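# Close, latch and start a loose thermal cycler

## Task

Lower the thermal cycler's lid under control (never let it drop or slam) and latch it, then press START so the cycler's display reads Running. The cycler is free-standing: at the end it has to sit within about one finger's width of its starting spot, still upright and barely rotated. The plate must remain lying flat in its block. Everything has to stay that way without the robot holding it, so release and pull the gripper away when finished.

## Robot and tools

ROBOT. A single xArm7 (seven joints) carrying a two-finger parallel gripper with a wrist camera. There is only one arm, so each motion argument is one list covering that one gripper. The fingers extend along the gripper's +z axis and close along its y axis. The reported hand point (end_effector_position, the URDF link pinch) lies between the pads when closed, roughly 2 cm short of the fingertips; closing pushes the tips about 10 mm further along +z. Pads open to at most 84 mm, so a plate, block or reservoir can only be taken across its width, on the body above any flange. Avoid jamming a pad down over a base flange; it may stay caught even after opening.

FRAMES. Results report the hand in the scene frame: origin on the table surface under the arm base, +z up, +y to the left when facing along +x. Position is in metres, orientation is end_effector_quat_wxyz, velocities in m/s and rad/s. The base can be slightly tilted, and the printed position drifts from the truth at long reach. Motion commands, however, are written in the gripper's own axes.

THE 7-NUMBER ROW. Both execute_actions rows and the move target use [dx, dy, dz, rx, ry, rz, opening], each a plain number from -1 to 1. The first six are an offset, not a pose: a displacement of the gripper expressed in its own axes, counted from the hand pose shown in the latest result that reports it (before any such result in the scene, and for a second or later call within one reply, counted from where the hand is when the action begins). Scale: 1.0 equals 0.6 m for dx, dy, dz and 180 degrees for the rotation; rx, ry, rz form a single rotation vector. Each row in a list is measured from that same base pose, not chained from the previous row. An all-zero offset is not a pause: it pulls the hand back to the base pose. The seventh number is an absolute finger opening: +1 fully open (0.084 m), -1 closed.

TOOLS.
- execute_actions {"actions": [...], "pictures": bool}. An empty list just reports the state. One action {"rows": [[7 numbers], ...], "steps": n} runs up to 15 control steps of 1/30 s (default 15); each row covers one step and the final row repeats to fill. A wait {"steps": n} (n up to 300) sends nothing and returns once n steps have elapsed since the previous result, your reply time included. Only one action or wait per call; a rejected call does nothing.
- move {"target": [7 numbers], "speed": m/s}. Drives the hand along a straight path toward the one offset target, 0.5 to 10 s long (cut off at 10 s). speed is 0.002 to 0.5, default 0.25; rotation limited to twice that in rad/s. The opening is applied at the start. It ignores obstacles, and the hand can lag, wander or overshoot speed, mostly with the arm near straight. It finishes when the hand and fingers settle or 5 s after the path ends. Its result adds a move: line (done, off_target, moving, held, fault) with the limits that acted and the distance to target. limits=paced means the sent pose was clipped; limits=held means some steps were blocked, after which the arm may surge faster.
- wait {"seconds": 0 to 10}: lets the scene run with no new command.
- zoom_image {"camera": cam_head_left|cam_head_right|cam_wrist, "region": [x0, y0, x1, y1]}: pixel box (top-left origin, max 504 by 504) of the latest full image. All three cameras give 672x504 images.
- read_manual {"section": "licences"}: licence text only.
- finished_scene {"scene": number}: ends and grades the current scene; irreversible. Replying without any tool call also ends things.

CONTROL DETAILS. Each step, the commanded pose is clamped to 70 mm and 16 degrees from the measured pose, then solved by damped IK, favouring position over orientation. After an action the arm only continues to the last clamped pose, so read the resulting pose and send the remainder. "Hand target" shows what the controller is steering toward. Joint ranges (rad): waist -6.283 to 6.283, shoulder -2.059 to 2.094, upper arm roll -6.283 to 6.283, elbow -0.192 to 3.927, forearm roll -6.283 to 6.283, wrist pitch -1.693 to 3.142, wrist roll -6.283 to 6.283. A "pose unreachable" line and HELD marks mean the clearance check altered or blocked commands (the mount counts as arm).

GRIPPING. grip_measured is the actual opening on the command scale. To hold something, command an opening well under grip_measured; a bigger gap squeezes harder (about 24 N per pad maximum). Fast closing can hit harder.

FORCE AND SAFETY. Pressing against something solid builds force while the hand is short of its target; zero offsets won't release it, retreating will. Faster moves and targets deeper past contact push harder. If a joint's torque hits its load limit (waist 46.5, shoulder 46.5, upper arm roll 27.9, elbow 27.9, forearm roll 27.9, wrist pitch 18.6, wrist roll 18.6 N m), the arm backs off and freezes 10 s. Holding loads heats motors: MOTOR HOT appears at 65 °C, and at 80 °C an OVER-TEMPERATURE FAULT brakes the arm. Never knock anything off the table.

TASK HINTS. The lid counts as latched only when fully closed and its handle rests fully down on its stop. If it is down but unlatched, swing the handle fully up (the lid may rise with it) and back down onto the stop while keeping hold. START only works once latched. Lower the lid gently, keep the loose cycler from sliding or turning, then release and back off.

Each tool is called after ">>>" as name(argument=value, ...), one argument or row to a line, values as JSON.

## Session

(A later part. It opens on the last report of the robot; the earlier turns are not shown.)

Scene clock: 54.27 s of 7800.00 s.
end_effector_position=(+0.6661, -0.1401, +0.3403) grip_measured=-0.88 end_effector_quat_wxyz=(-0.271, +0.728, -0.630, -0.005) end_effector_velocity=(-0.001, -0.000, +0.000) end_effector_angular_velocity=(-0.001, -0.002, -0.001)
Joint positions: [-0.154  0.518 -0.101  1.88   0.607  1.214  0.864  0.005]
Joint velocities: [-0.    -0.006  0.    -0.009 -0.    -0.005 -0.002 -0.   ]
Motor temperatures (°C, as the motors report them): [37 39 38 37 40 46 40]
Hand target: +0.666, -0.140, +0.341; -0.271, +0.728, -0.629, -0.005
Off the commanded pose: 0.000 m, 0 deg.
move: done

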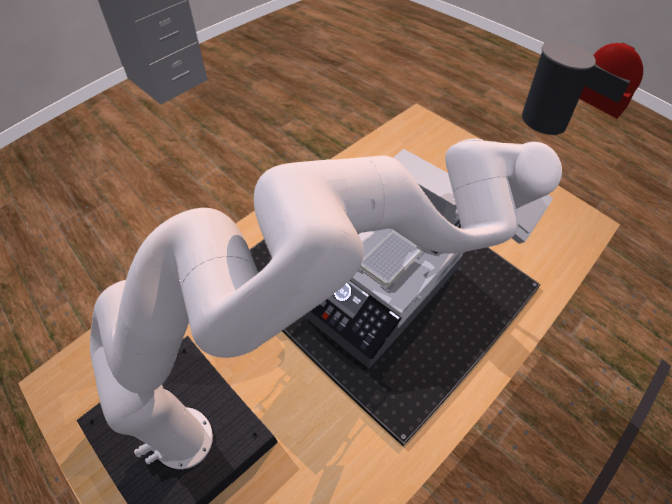

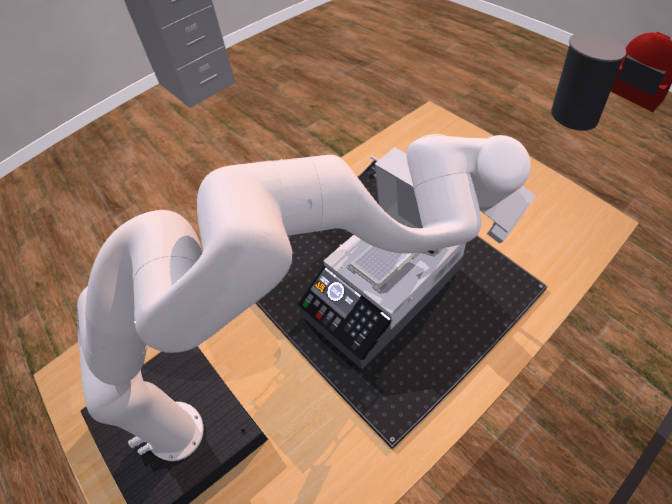

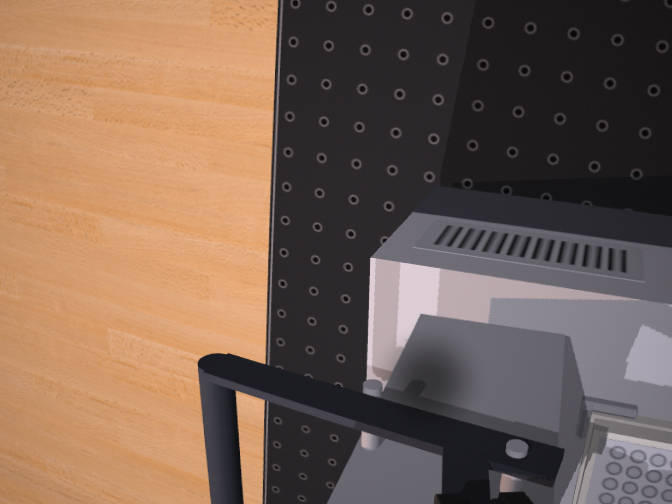

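>>> move(
  target=[0,0,0,0,0,0,-0.65],
)

>>> move(
  target=[0,0,0.025,0,0,0,-0.65],
  speed=0.03,
)

>>> zoom_image(
  camera="cam_wrist",
  region=[372,354,672,504],
)

Scene clock: 56.87 s of 7800.00 s.
end_effector_position=(+0.6662, -0.1400, +0.3405) grip_measured=-0.67 end_effector_quat_wxyz=(-0.271, +0.728, -0.630, -0.005) end_effector_velocity=(-0.000, -0.001, -0.001) end_effector_angular_velocity=(-0.001, +0.001, -0.001)
Joint positions: [-0.154  0.518 -0.101  1.88   0.607  1.214  0.864  0.015]
Joint velocities: [-0.001  0.002 -0.001  0.    -0.001 -0.    -0.     0.   ]
Motor temperatures (°C, as the motors report them): [37 39 38 37 40 46 40]
Hand target: +0.666, -0.140, +0.340; -0.271, +0.728, -0.630, -0.005
Off the commanded pose: 0.000 m, 0 deg.
move: done

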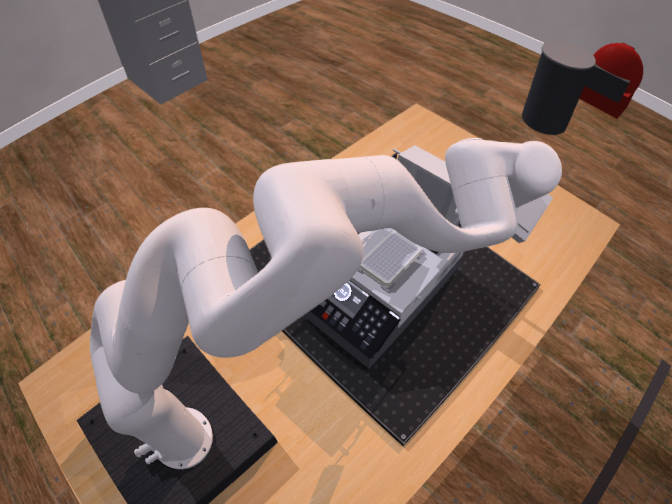

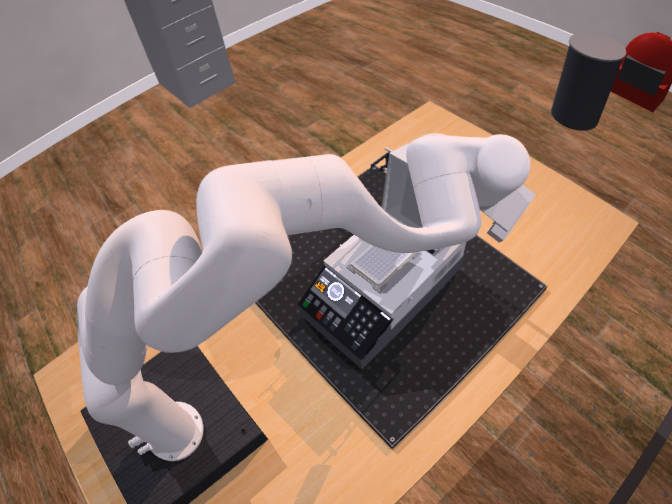

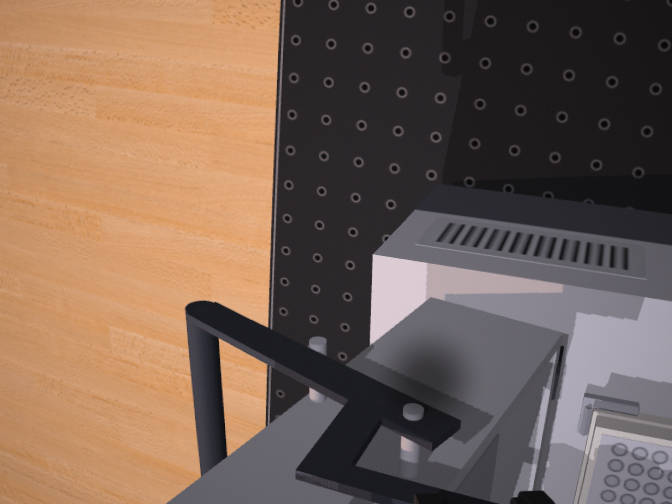

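Scene clock: 57.67 s of 7800.00 s.
end_effector_position=(+0.6710, -0.1355, +0.3287) grip_measured=-0.67 end_effector_quat_wxyz=(-0.271, +0.728, -0.630, -0.004) end_effector_velocity=(+0.001, +0.001, -0.001) end_effector_angular_velocity=(+0.000, -0.002, +0.001)
Joint positions: [-0.143  0.53  -0.099  1.865  0.611  1.182  0.861  0.015]
Joint velocities: [ 0.003  0.002 -0.    -0.     0.002 -0.004 -0.001  0.   ]
Motor temperatures (°C, as the motors report them): [37 39 38 37 40 46 40]
Hand target: +0.671, -0.134, +0.328; -0.271, +0.728, -0.630, -0.005
Off the commanded pose: 0.002 m, 0 deg.
move: done

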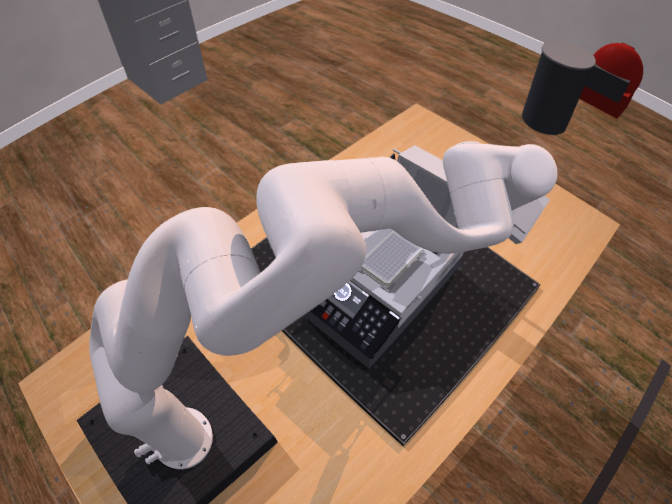

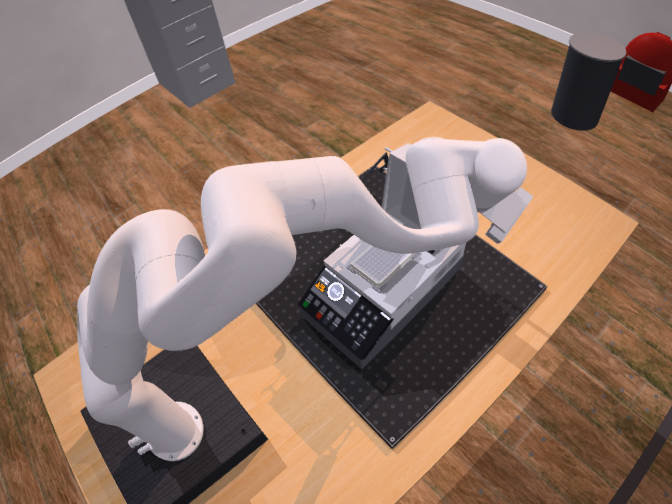

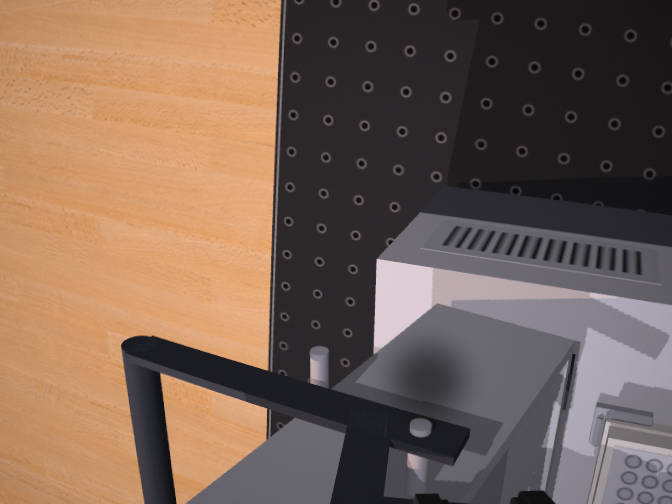

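Region (372, 354, 672, 504) of cam_wrist's 672x504 image, scaled by 1.680, with more detail than that image has.

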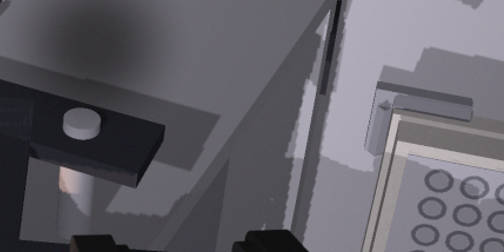

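>>> move(
  target=[0,0,-0.05,0,0,0,-0.65],
  speed=0.1,
)

>>> move(
  target=[-0.02,-0.058,0,0,0,0,-0.6],
  speed=0.1,
)

Scene clock: 63.67 s of 7800.00 s.
end_effector_position=(+0.6611, -0.1468, +0.3537) grip_measured=-0.67 end_effector_quat_wxyz=(-0.271, +0.728, -0.630, -0.004) end_effector_velocity=(-0.000, -0.002, +0.003) end_effector_angular_velocity=(-0.001, -0.003, -0.002)
Joint positions: [-0.166  0.507 -0.105  1.899  0.604  1.247  0.868  0.015]
Joint velocities: [-0.003 -0.002 -0.001  0.005  0.     0.004  0.001 -0.   ]
Motor temperatures (°C, as the motors report them): [37 39 38 37 40 45 40]
Hand target: +0.661, -0.147, +0.354; -0.271, +0.728, -0.630, -0.004
Off the commanded pose: 0.001 m, 0 deg.
After step 90, 2.20 s passed at rest.
move: done

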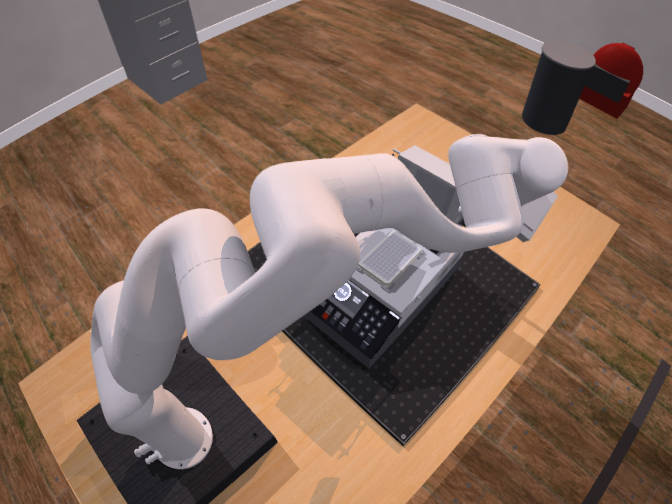

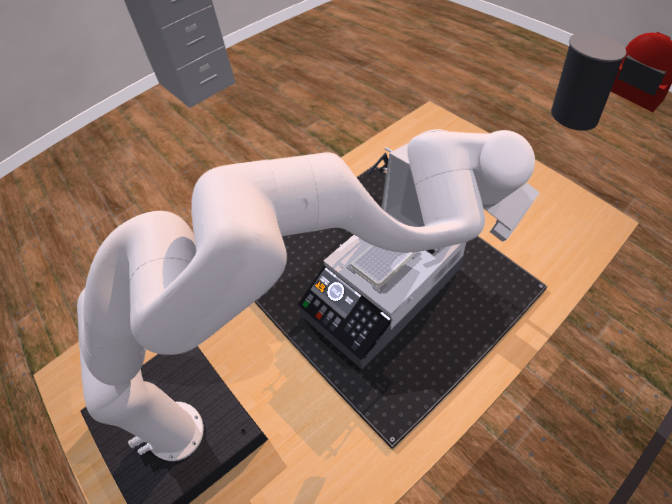

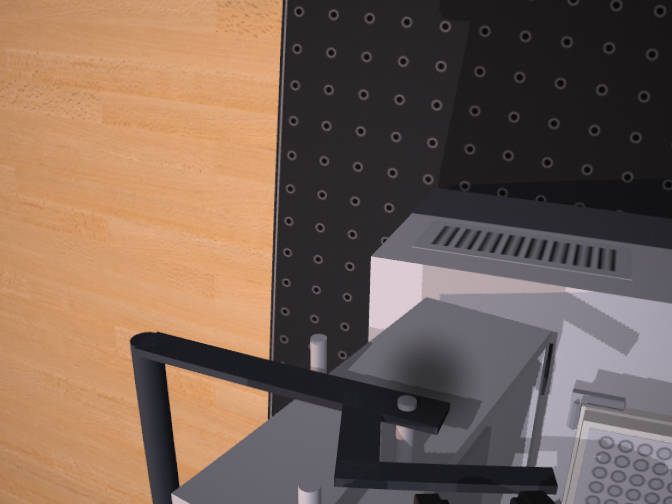

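Scene clock: 64.50 s of 7800.00 s.
end_effector_position=(+0.6903, -0.1340, +0.3711) grip_measured=-0.62 end_effector_quat_wxyz=(-0.271, +0.728, -0.630, -0.004) end_effector_velocity=(+0.002, +0.002, +0.003) end_effector_angular_velocity=(+0.001, +0.001, +0.004)
Joint positions: [-0.153  0.622 -0.095  2.123  0.587  1.322  0.956  0.017]
Joint velocities: [ 0.     0.013  0.002  0.028 -0.002  0.014  0.008  0.   ]
Motor temperatures (°C, as the motors report them): [37 39 38 37 40 45 40]
Hand target: +0.691, -0.134, +0.371; -0.271, +0.728, -0.630, -0.004
Off the commanded pose: 0.001 m, 0 deg.
move: done

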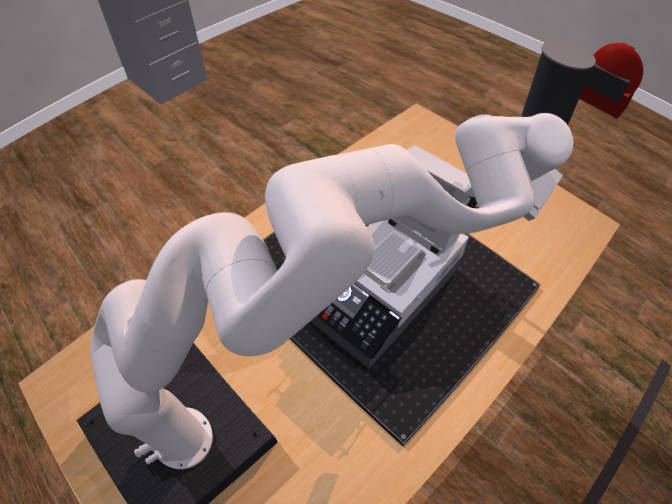

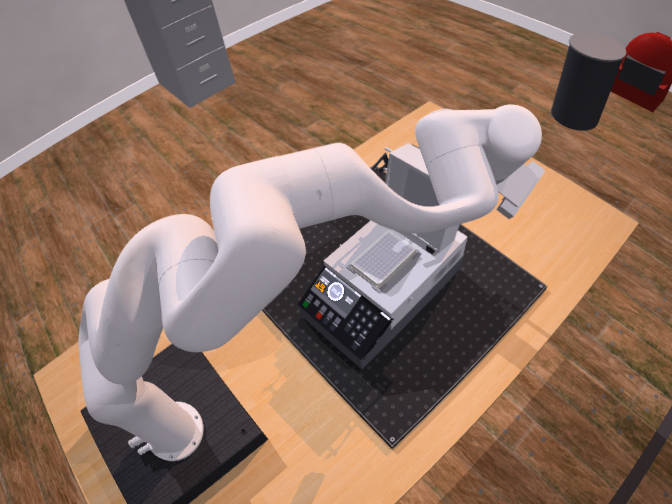

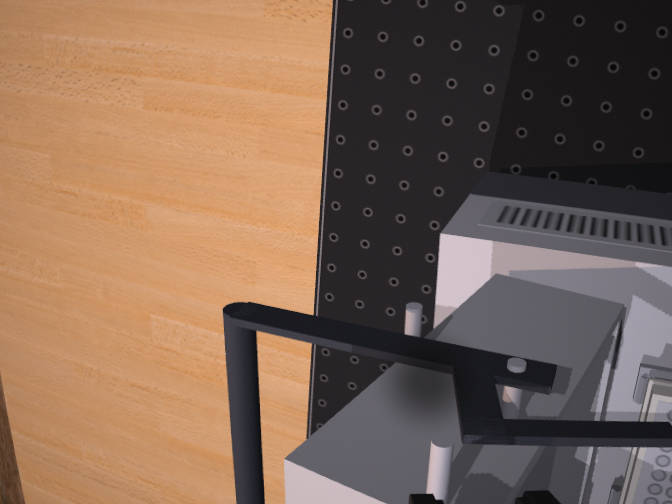

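>>> move(
  target=[0.03,-0.007,0.05,0,0,0,-0.65],
  speed=0.06,
)

>>> move(
  target=[0,0,0.03,0,0,0,-0.65],
  speed=0.03,
)

Scene clock: 66.97 s of 7800.00 s.
end_effector_position=(+0.7077, -0.1384, +0.3414) grip_measured=-0.67 end_effector_quat_wxyz=(-0.271, +0.728, -0.630, -0.004) end_effector_velocity=(+0.001, -0.001, -0.000) end_effector_angular_velocity=(-0.001, -0.002, -0.001)
Joint positions: [-0.156  0.709 -0.089  2.183  0.593  1.295  0.946  0.015]
Joint velocities: [-0.     0.005 -0.001  0.007  0.    -0.001  0.    -0.   ]
Motor temperatures (°C, as the motors report them): [37 39 38 37 40 45 40]
Hand target: +0.708, -0.138, +0.341; -0.271, +0.728, -0.630, -0.004
Off the commanded pose: 0.001 m, 0 deg.
move: done

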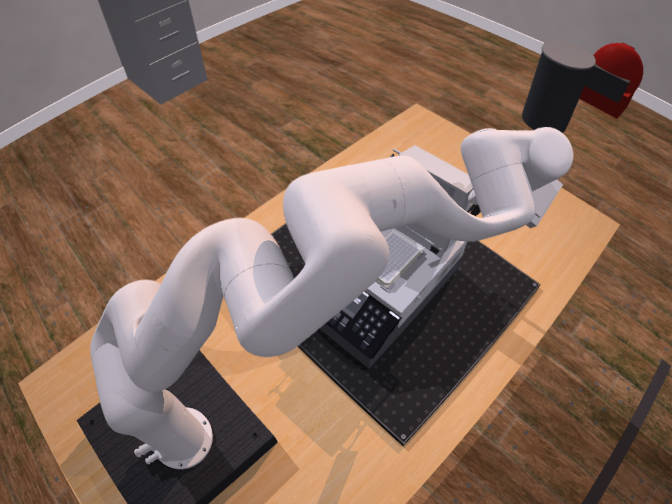

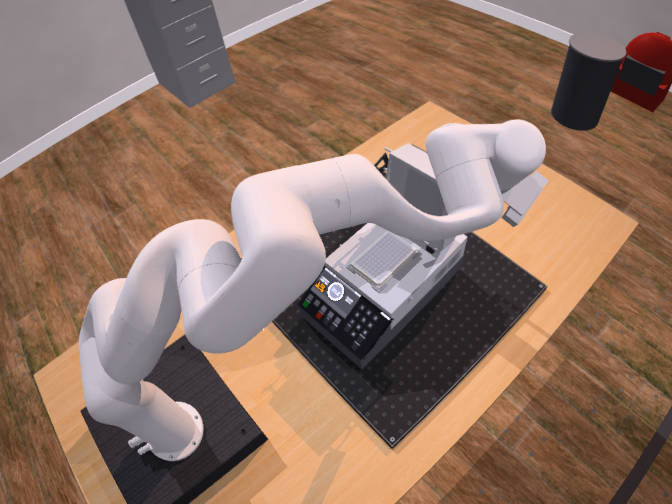

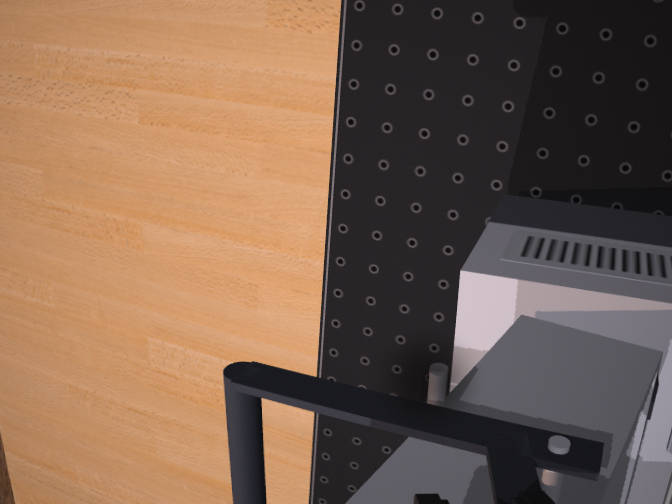

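Scene clock: 67.80 s of 7800.00 s.
end_effector_position=(+0.7136, -0.1353, +0.3348) grip_measured=-0.67 end_effector_quat_wxyz=(-0.272, +0.727, -0.630, +0.003) end_effector_velocity=(+0.001, +0.002, +0.000) end_effector_angular_velocity=(-0.005, -0.004, +0.001)
Joint positions: [-0.144  0.713 -0.091  2.166  0.596  1.259  0.94   0.015]
Joint velocities: [ 0.008 -0.006 -0.003 -0.009 -0.001 -0.009 -0.001  0.   ]
Motor temperatures (°C, as the motors report them): [37 39 38 37 40 45 40]
Hand target: +0.714, -0.131, +0.326; -0.271, +0.728, -0.630, -0.004
Off the commanded pose: 0.010 m, 1 deg.
move: off_target

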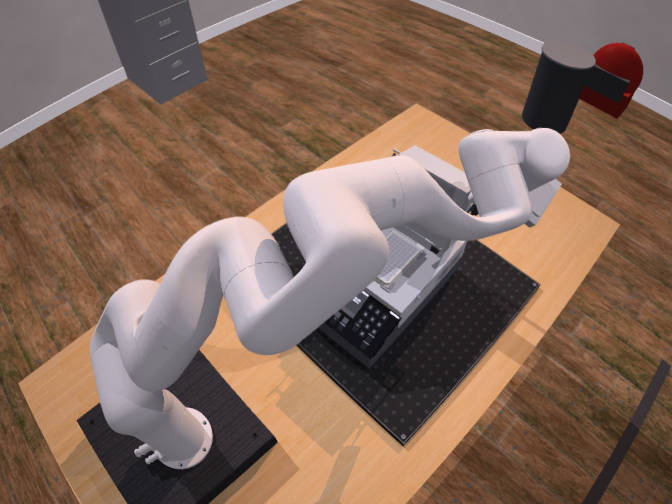

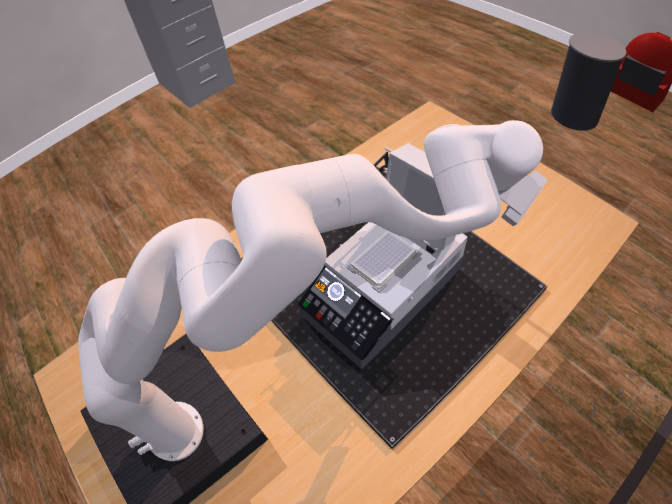

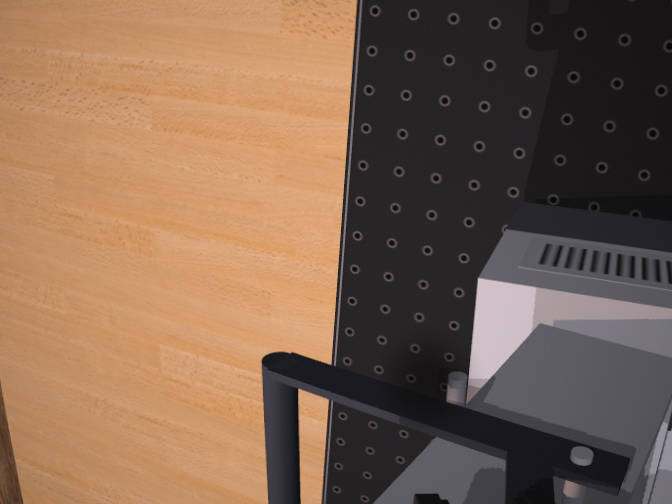

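>>> move(
  target=[0.016,0,-0.004,0,0,0,-0.65],
  speed=0.03,
)

>>> move(
  target=[0,0,0.025,0,0,0,-0.65],
  speed=0.03,
)

>>> move(
  target=[0,0,0,0,0,0,-1],
)

Scene clock: 70.10 s of 7800.00 s.
end_effector_position=(+0.7152, -0.1456, +0.3317) grip_measured=-0.67 end_effector_quat_wxyz=(-0.272, +0.727, -0.631, +0.004) end_effector_velocity=(-0.002, +0.000, +0.002) end_effector_angular_velocity=(+0.001, +0.004, +0.005)
Joint positions: [-0.164  0.742 -0.086  2.207  0.593  1.275  0.937  0.014]
Joint velocities: [-0.002 -0.003  0.     0.002 -0.002  0.011 -0.    -0.   ]
Motor temperatures (°C, as the motors report them): [37 39 38 36 40 45 40]
Hand target: +0.715, -0.145, +0.334; -0.272, +0.727, -0.630, +0.003
Off the commanded pose: 0.002 m, 0 deg.
move: done

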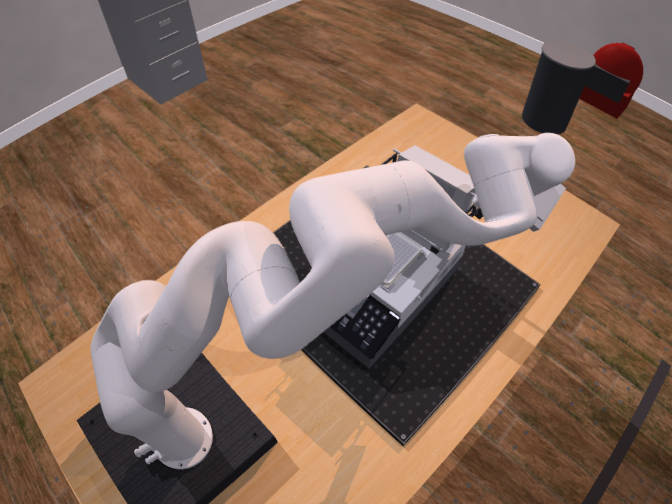

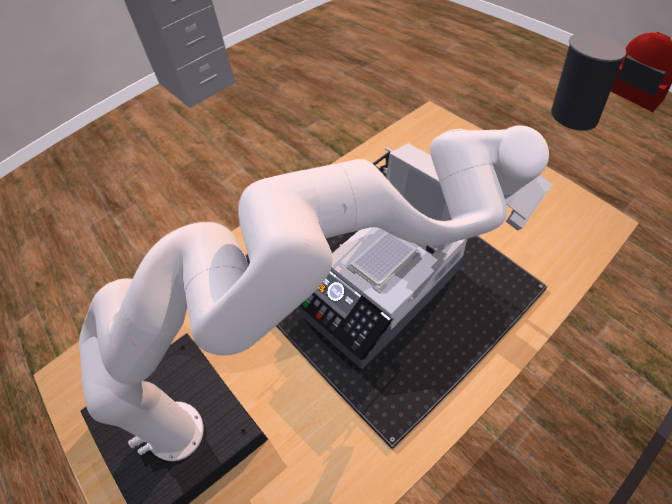

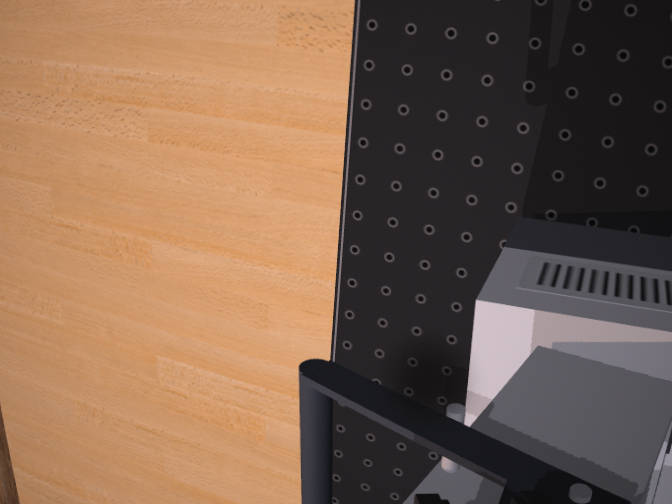

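Scene clock: 70.90 s of 7800.00 s.
end_effector_position=(+0.7203, -0.1436, +0.3291) grip_measured=-0.66 end_effector_quat_wxyz=(-0.274, +0.726, -0.631, +0.012) end_effector_velocity=(+0.002, +0.004, +0.003) end_effector_angular_velocity=(-0.000, -0.009, +0.005)
Joint positions: [-0.154  0.741 -0.088  2.195  0.595  1.244  0.933  0.015]
Joint velocities: [ 0.004 -0.002  0.004  0.001  0.001 -0.006 -0.    -0.   ]
Motor temperatures (°C, as the motors report them): [37 39 38 36 40 45 40]
Hand target: +0.720, -0.140, +0.319; -0.272, +0.727, -0.631, +0.004
Off the commanded pose: 0.011 m, 1 deg.
move: off_target

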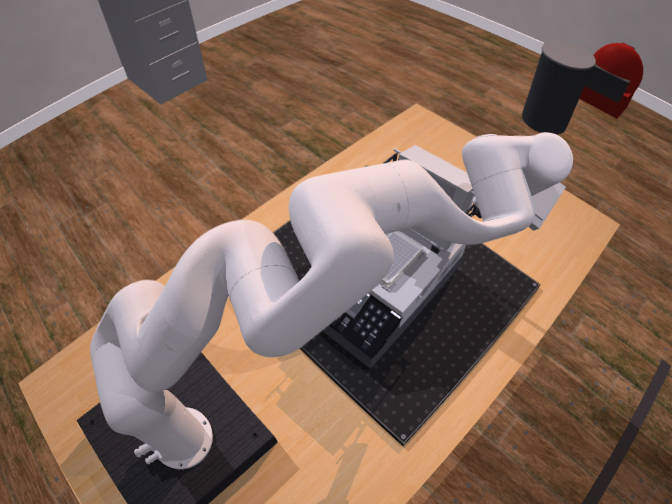

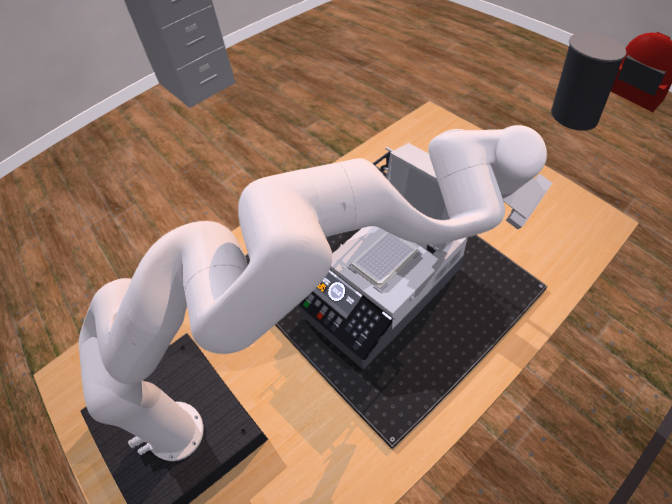

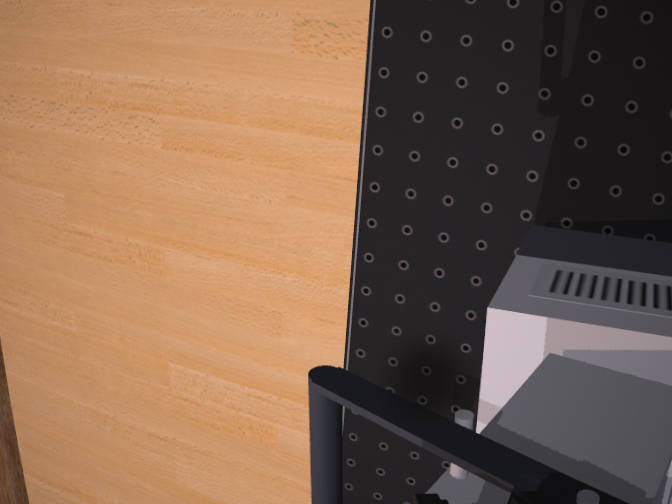

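Scene clock: 71.40 s of 7800.00 s.
end_effector_position=(+0.7202, -0.1431, +0.3284) grip_measured=-0.90 end_effector_quat_wxyz=(-0.274, +0.726, -0.630, +0.011) end_effector_velocity=(-0.000, -0.001, +0.000) end_effector_angular_velocity=(-0.000, +0.001, +0.000)
Joint positions: [-0.154  0.742 -0.087  2.194  0.595  1.244  0.934  0.004]
Joint velocities: [-0.002  0.002  0.     0.004 -0.001  0.004  0.    -0.   ]
Motor temperatures (°C, as the motors report them): [37 39 38 36 40 45 40]
Hand target: +0.720, -0.144, +0.329; -0.274, +0.726, -0.631, +0.012
Off the commanded pose: 0.001 m, 0 deg.
move: done

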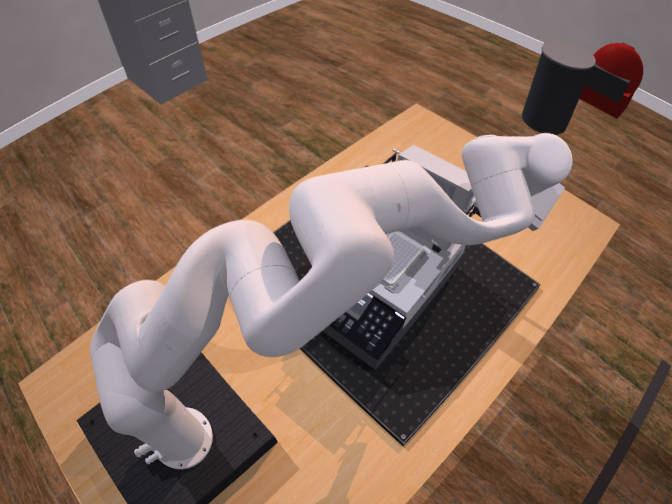

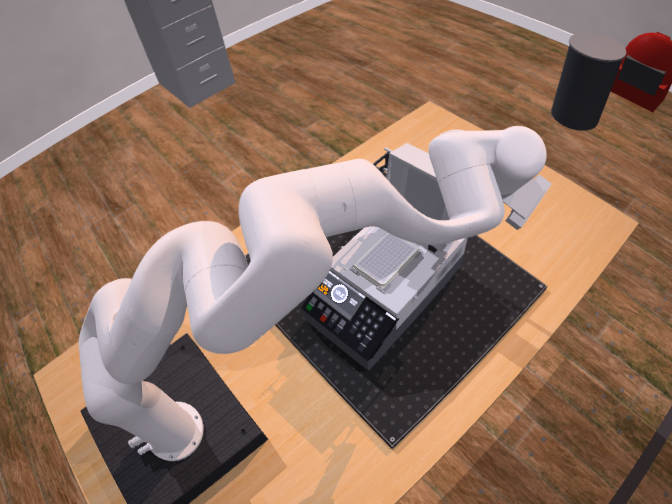

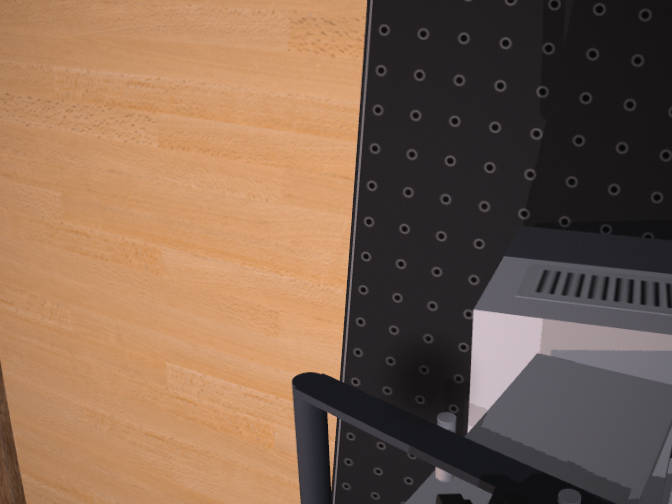

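>>> move(
  target=[0,0,0,0,0,0,-0.65],
)

>>> move(
  target=[0,0,-0.05,0,0,0,-0.65],
  speed=0.1,
)

>>> move(
  target=[-0.023,0.145,0.027,0.139,0,0,-1],
  speed=0.12,
)

Scene clock: 82.90 s of 7800.00 s.
end_effector_position=(+0.7209, -0.1428, +0.3304) grip_measured=-0.68 end_effector_quat_wxyz=(-0.275, +0.726, -0.630, +0.013) end_effector_velocity=(-0.001, -0.000, +0.000) end_effector_angular_velocity=(-0.001, +0.002, +0.001)
Joint positions: [-0.154  0.741 -0.085  2.196  0.595  1.242  0.934  0.014]
Joint velocities: [-0.001 -0.001 -0.     0.    -0.001  0.003 -0.    -0.   ]
Motor temperatures (°C, as the motors report them): [38 39 38 36 40 45 40]
Hand target: +0.720, -0.143, +0.328; -0.274, +0.726, -0.630, +0.011
Off the commanded pose: 0.002 m, 0 deg.
After step 90, 7.80 s passed at rest.
move: done

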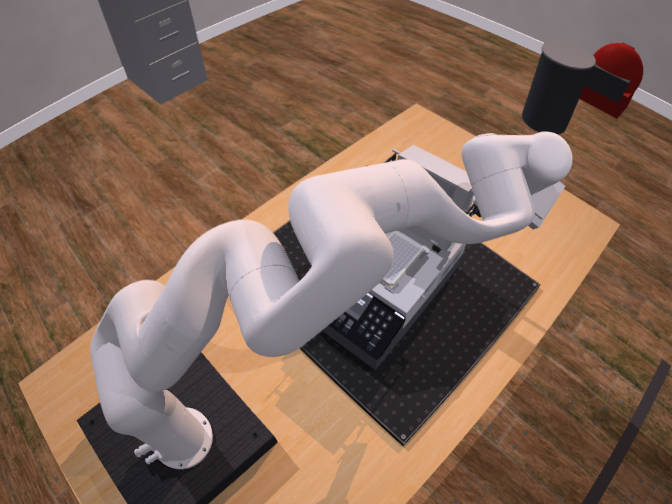

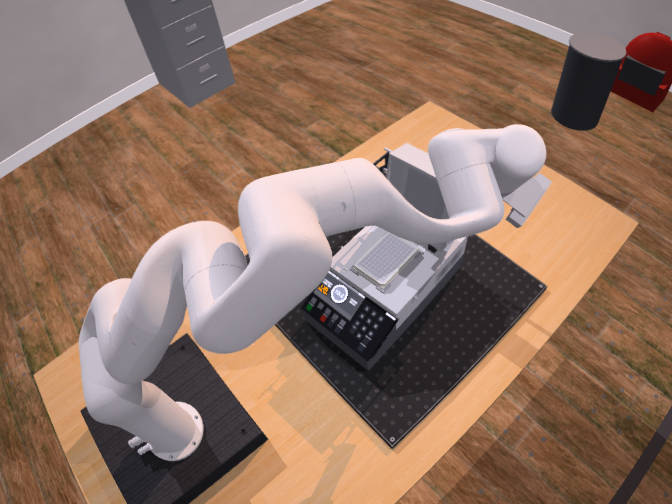

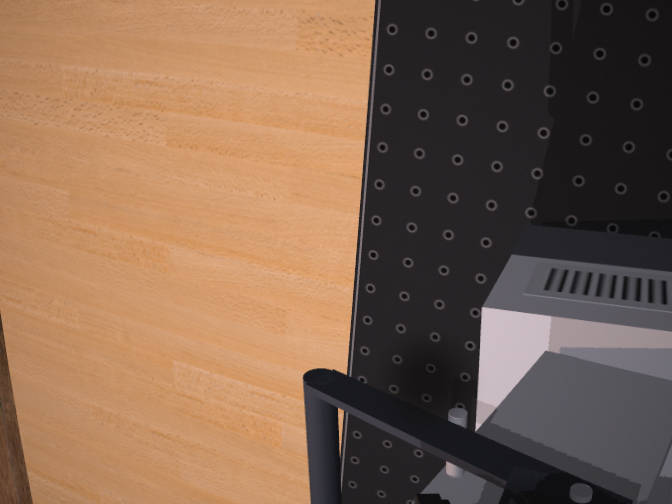

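Scene clock: 83.70 s of 7800.00 s.
end_effector_position=(+0.7100, -0.1536, +0.3546) grip_measured=-0.67 end_effector_quat_wxyz=(-0.274, +0.727, -0.630, +0.012) end_effector_velocity=(-0.000, -0.002, +0.004) end_effector_angular_velocity=(-0.002, -0.004, -0.002)
Joint positions: [-0.178  0.718 -0.088  2.227  0.591  1.303  0.941  0.015]
Joint velocities: [-0.003 -0.001 -0.001  0.008  0.     0.005  0.001 -0.   ]
Motor temperatures (°C, as the motors report them): [38 39 38 36 40 45 40]
Hand target: +0.710, -0.154, +0.356; -0.275, +0.726, -0.630, +0.013
Off the commanded pose: 0.001 m, 0 deg.
move: done

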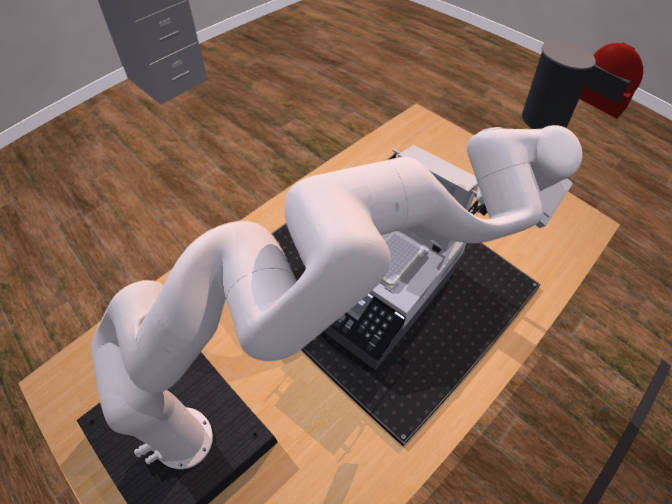

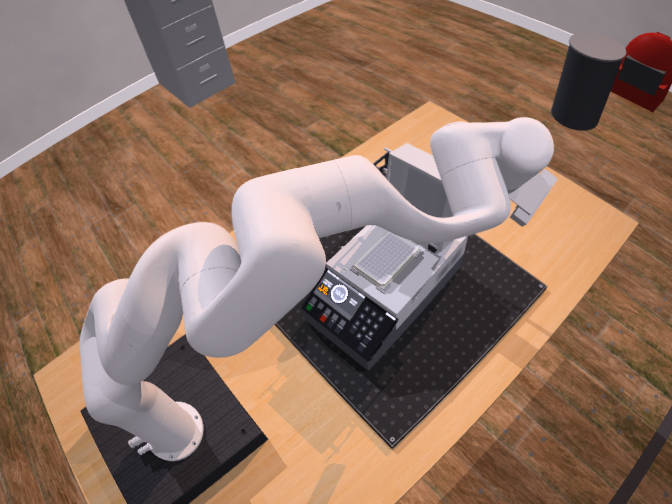

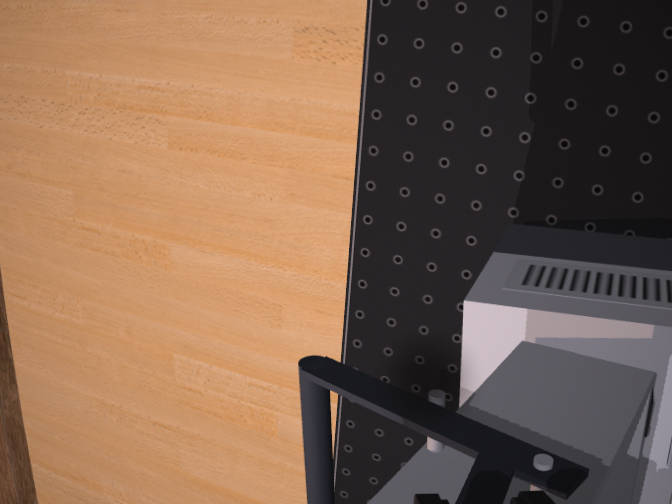

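Scene clock: 85.93 s of 7800.00 s.
end_effector_position=(+0.6339, -0.1401, +0.3098) grip_measured=-1.00 end_effector_quat_wxyz=(-0.423, +0.650, -0.613, +0.148) end_effector_velocity=(-0.001, +0.001, -0.001) end_effector_angular_velocity=(+0.002, -0.010, -0.001)
Joint positions: [-0.239  0.224  0.026  1.222  1.254  0.666  0.224  0.   ]
Joint velocities: [-0.003 -0.004  0.003 -0.009  0.022 -0.003 -0.022  0.   ]
Motor temperatures (°C, as the motors report them): [38 39 38 36 40 45 40]
Hand target: +0.634, -0.140, +0.310; -0.424, +0.650, -0.613, +0.149
Off the commanded pose: 0.001 m, 0 deg.
move: done

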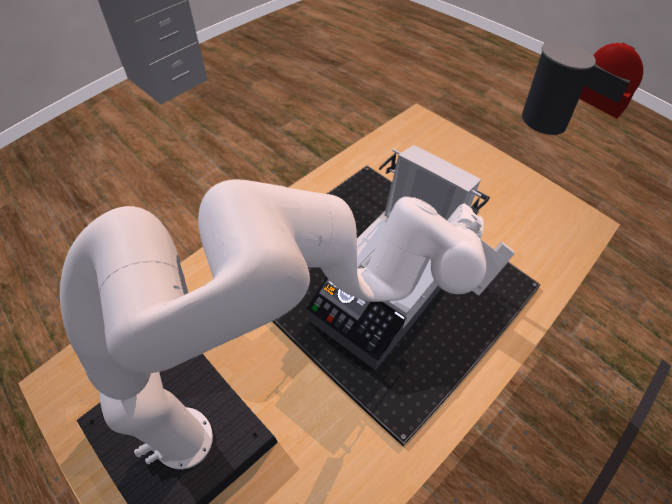

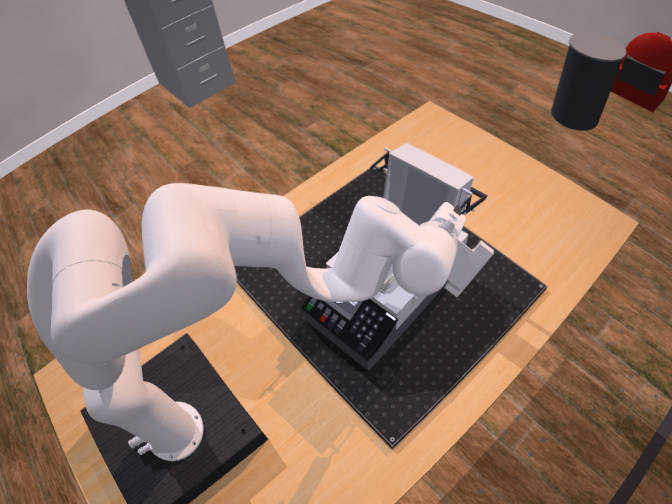

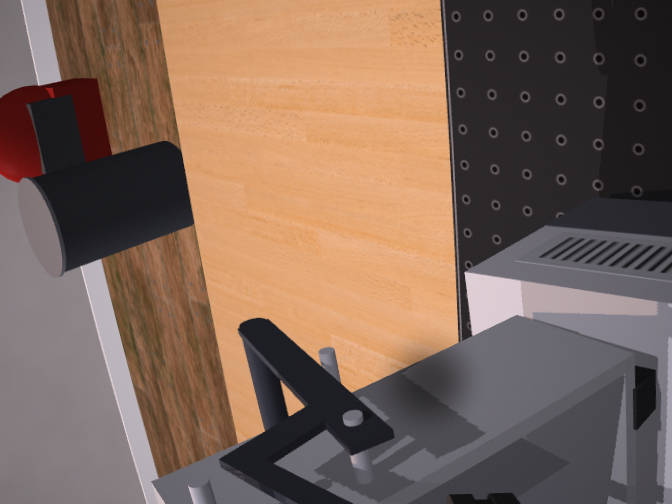

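>>> zoom_image(
  camera="cam_head_left",
  region=[350,130,530,270],
)

Region (350, 130, 530, 270) of cam_head_left's 672x504 image, scaled by 2.800, with more detail than that image has.

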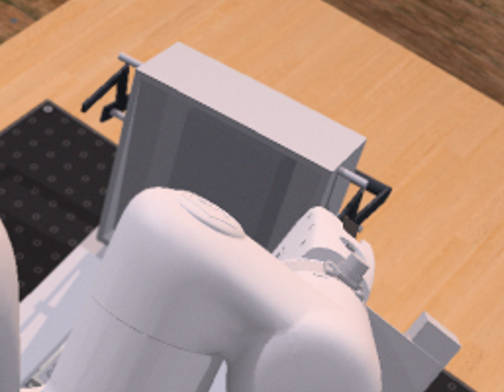

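>>> move(
  target=[0.027,0.061,0.05,0,0,0,-1],
  speed=0.04,
)

>>> zoom_image(
  camera="cam_head_left",
  region=[350,130,530,270],
)

Scene clock: 92.80 s of 7800.00 s.
end_effector_position=(+0.6339, -0.1400, +0.2600) grip_measured=-1.00 end_effector_quat_wxyz=(-0.423, +0.650, -0.613, +0.149) end_effector_velocity=(+0.000, -0.000, -0.001) end_effector_angular_velocity=(-0.001, -0.002, -0.001)
Joint positions: [-0.248  0.302  0.043  1.203  1.371  0.632  0.074  0.   ]
Joint velocities: [-0.001  0.002  0.001  0.001  0.005 -0.002 -0.007  0.   ]
Motor temperatures (°C, as the motors report them): [37 39 38 37 40 45 40]
Hand target: +0.634, -0.140, +0.260; -0.423, +0.650, -0.613, +0.148
Off the commanded pose: 0.000 m, 0 deg.
After step 90, 2.33 s passed at rest.
move: done

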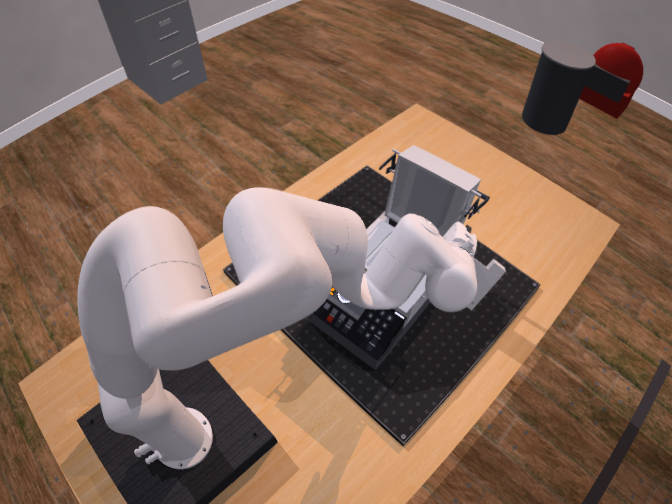

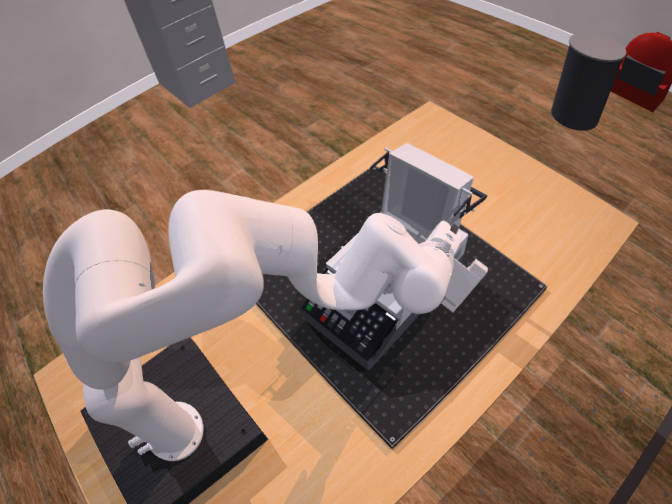

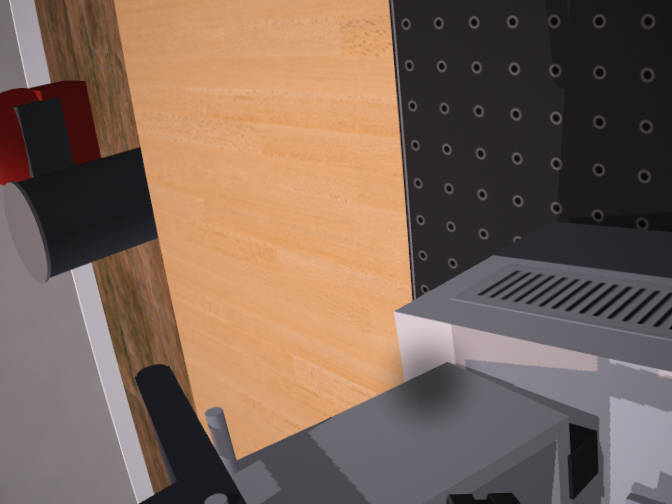

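Region (350, 130, 530, 270) of cam_head_left's 672x504 image, scaled by 2.800, with more detail than that image has.

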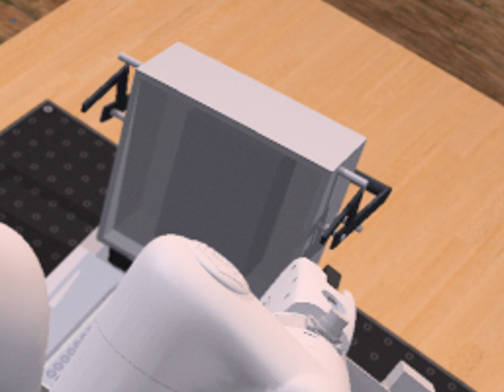

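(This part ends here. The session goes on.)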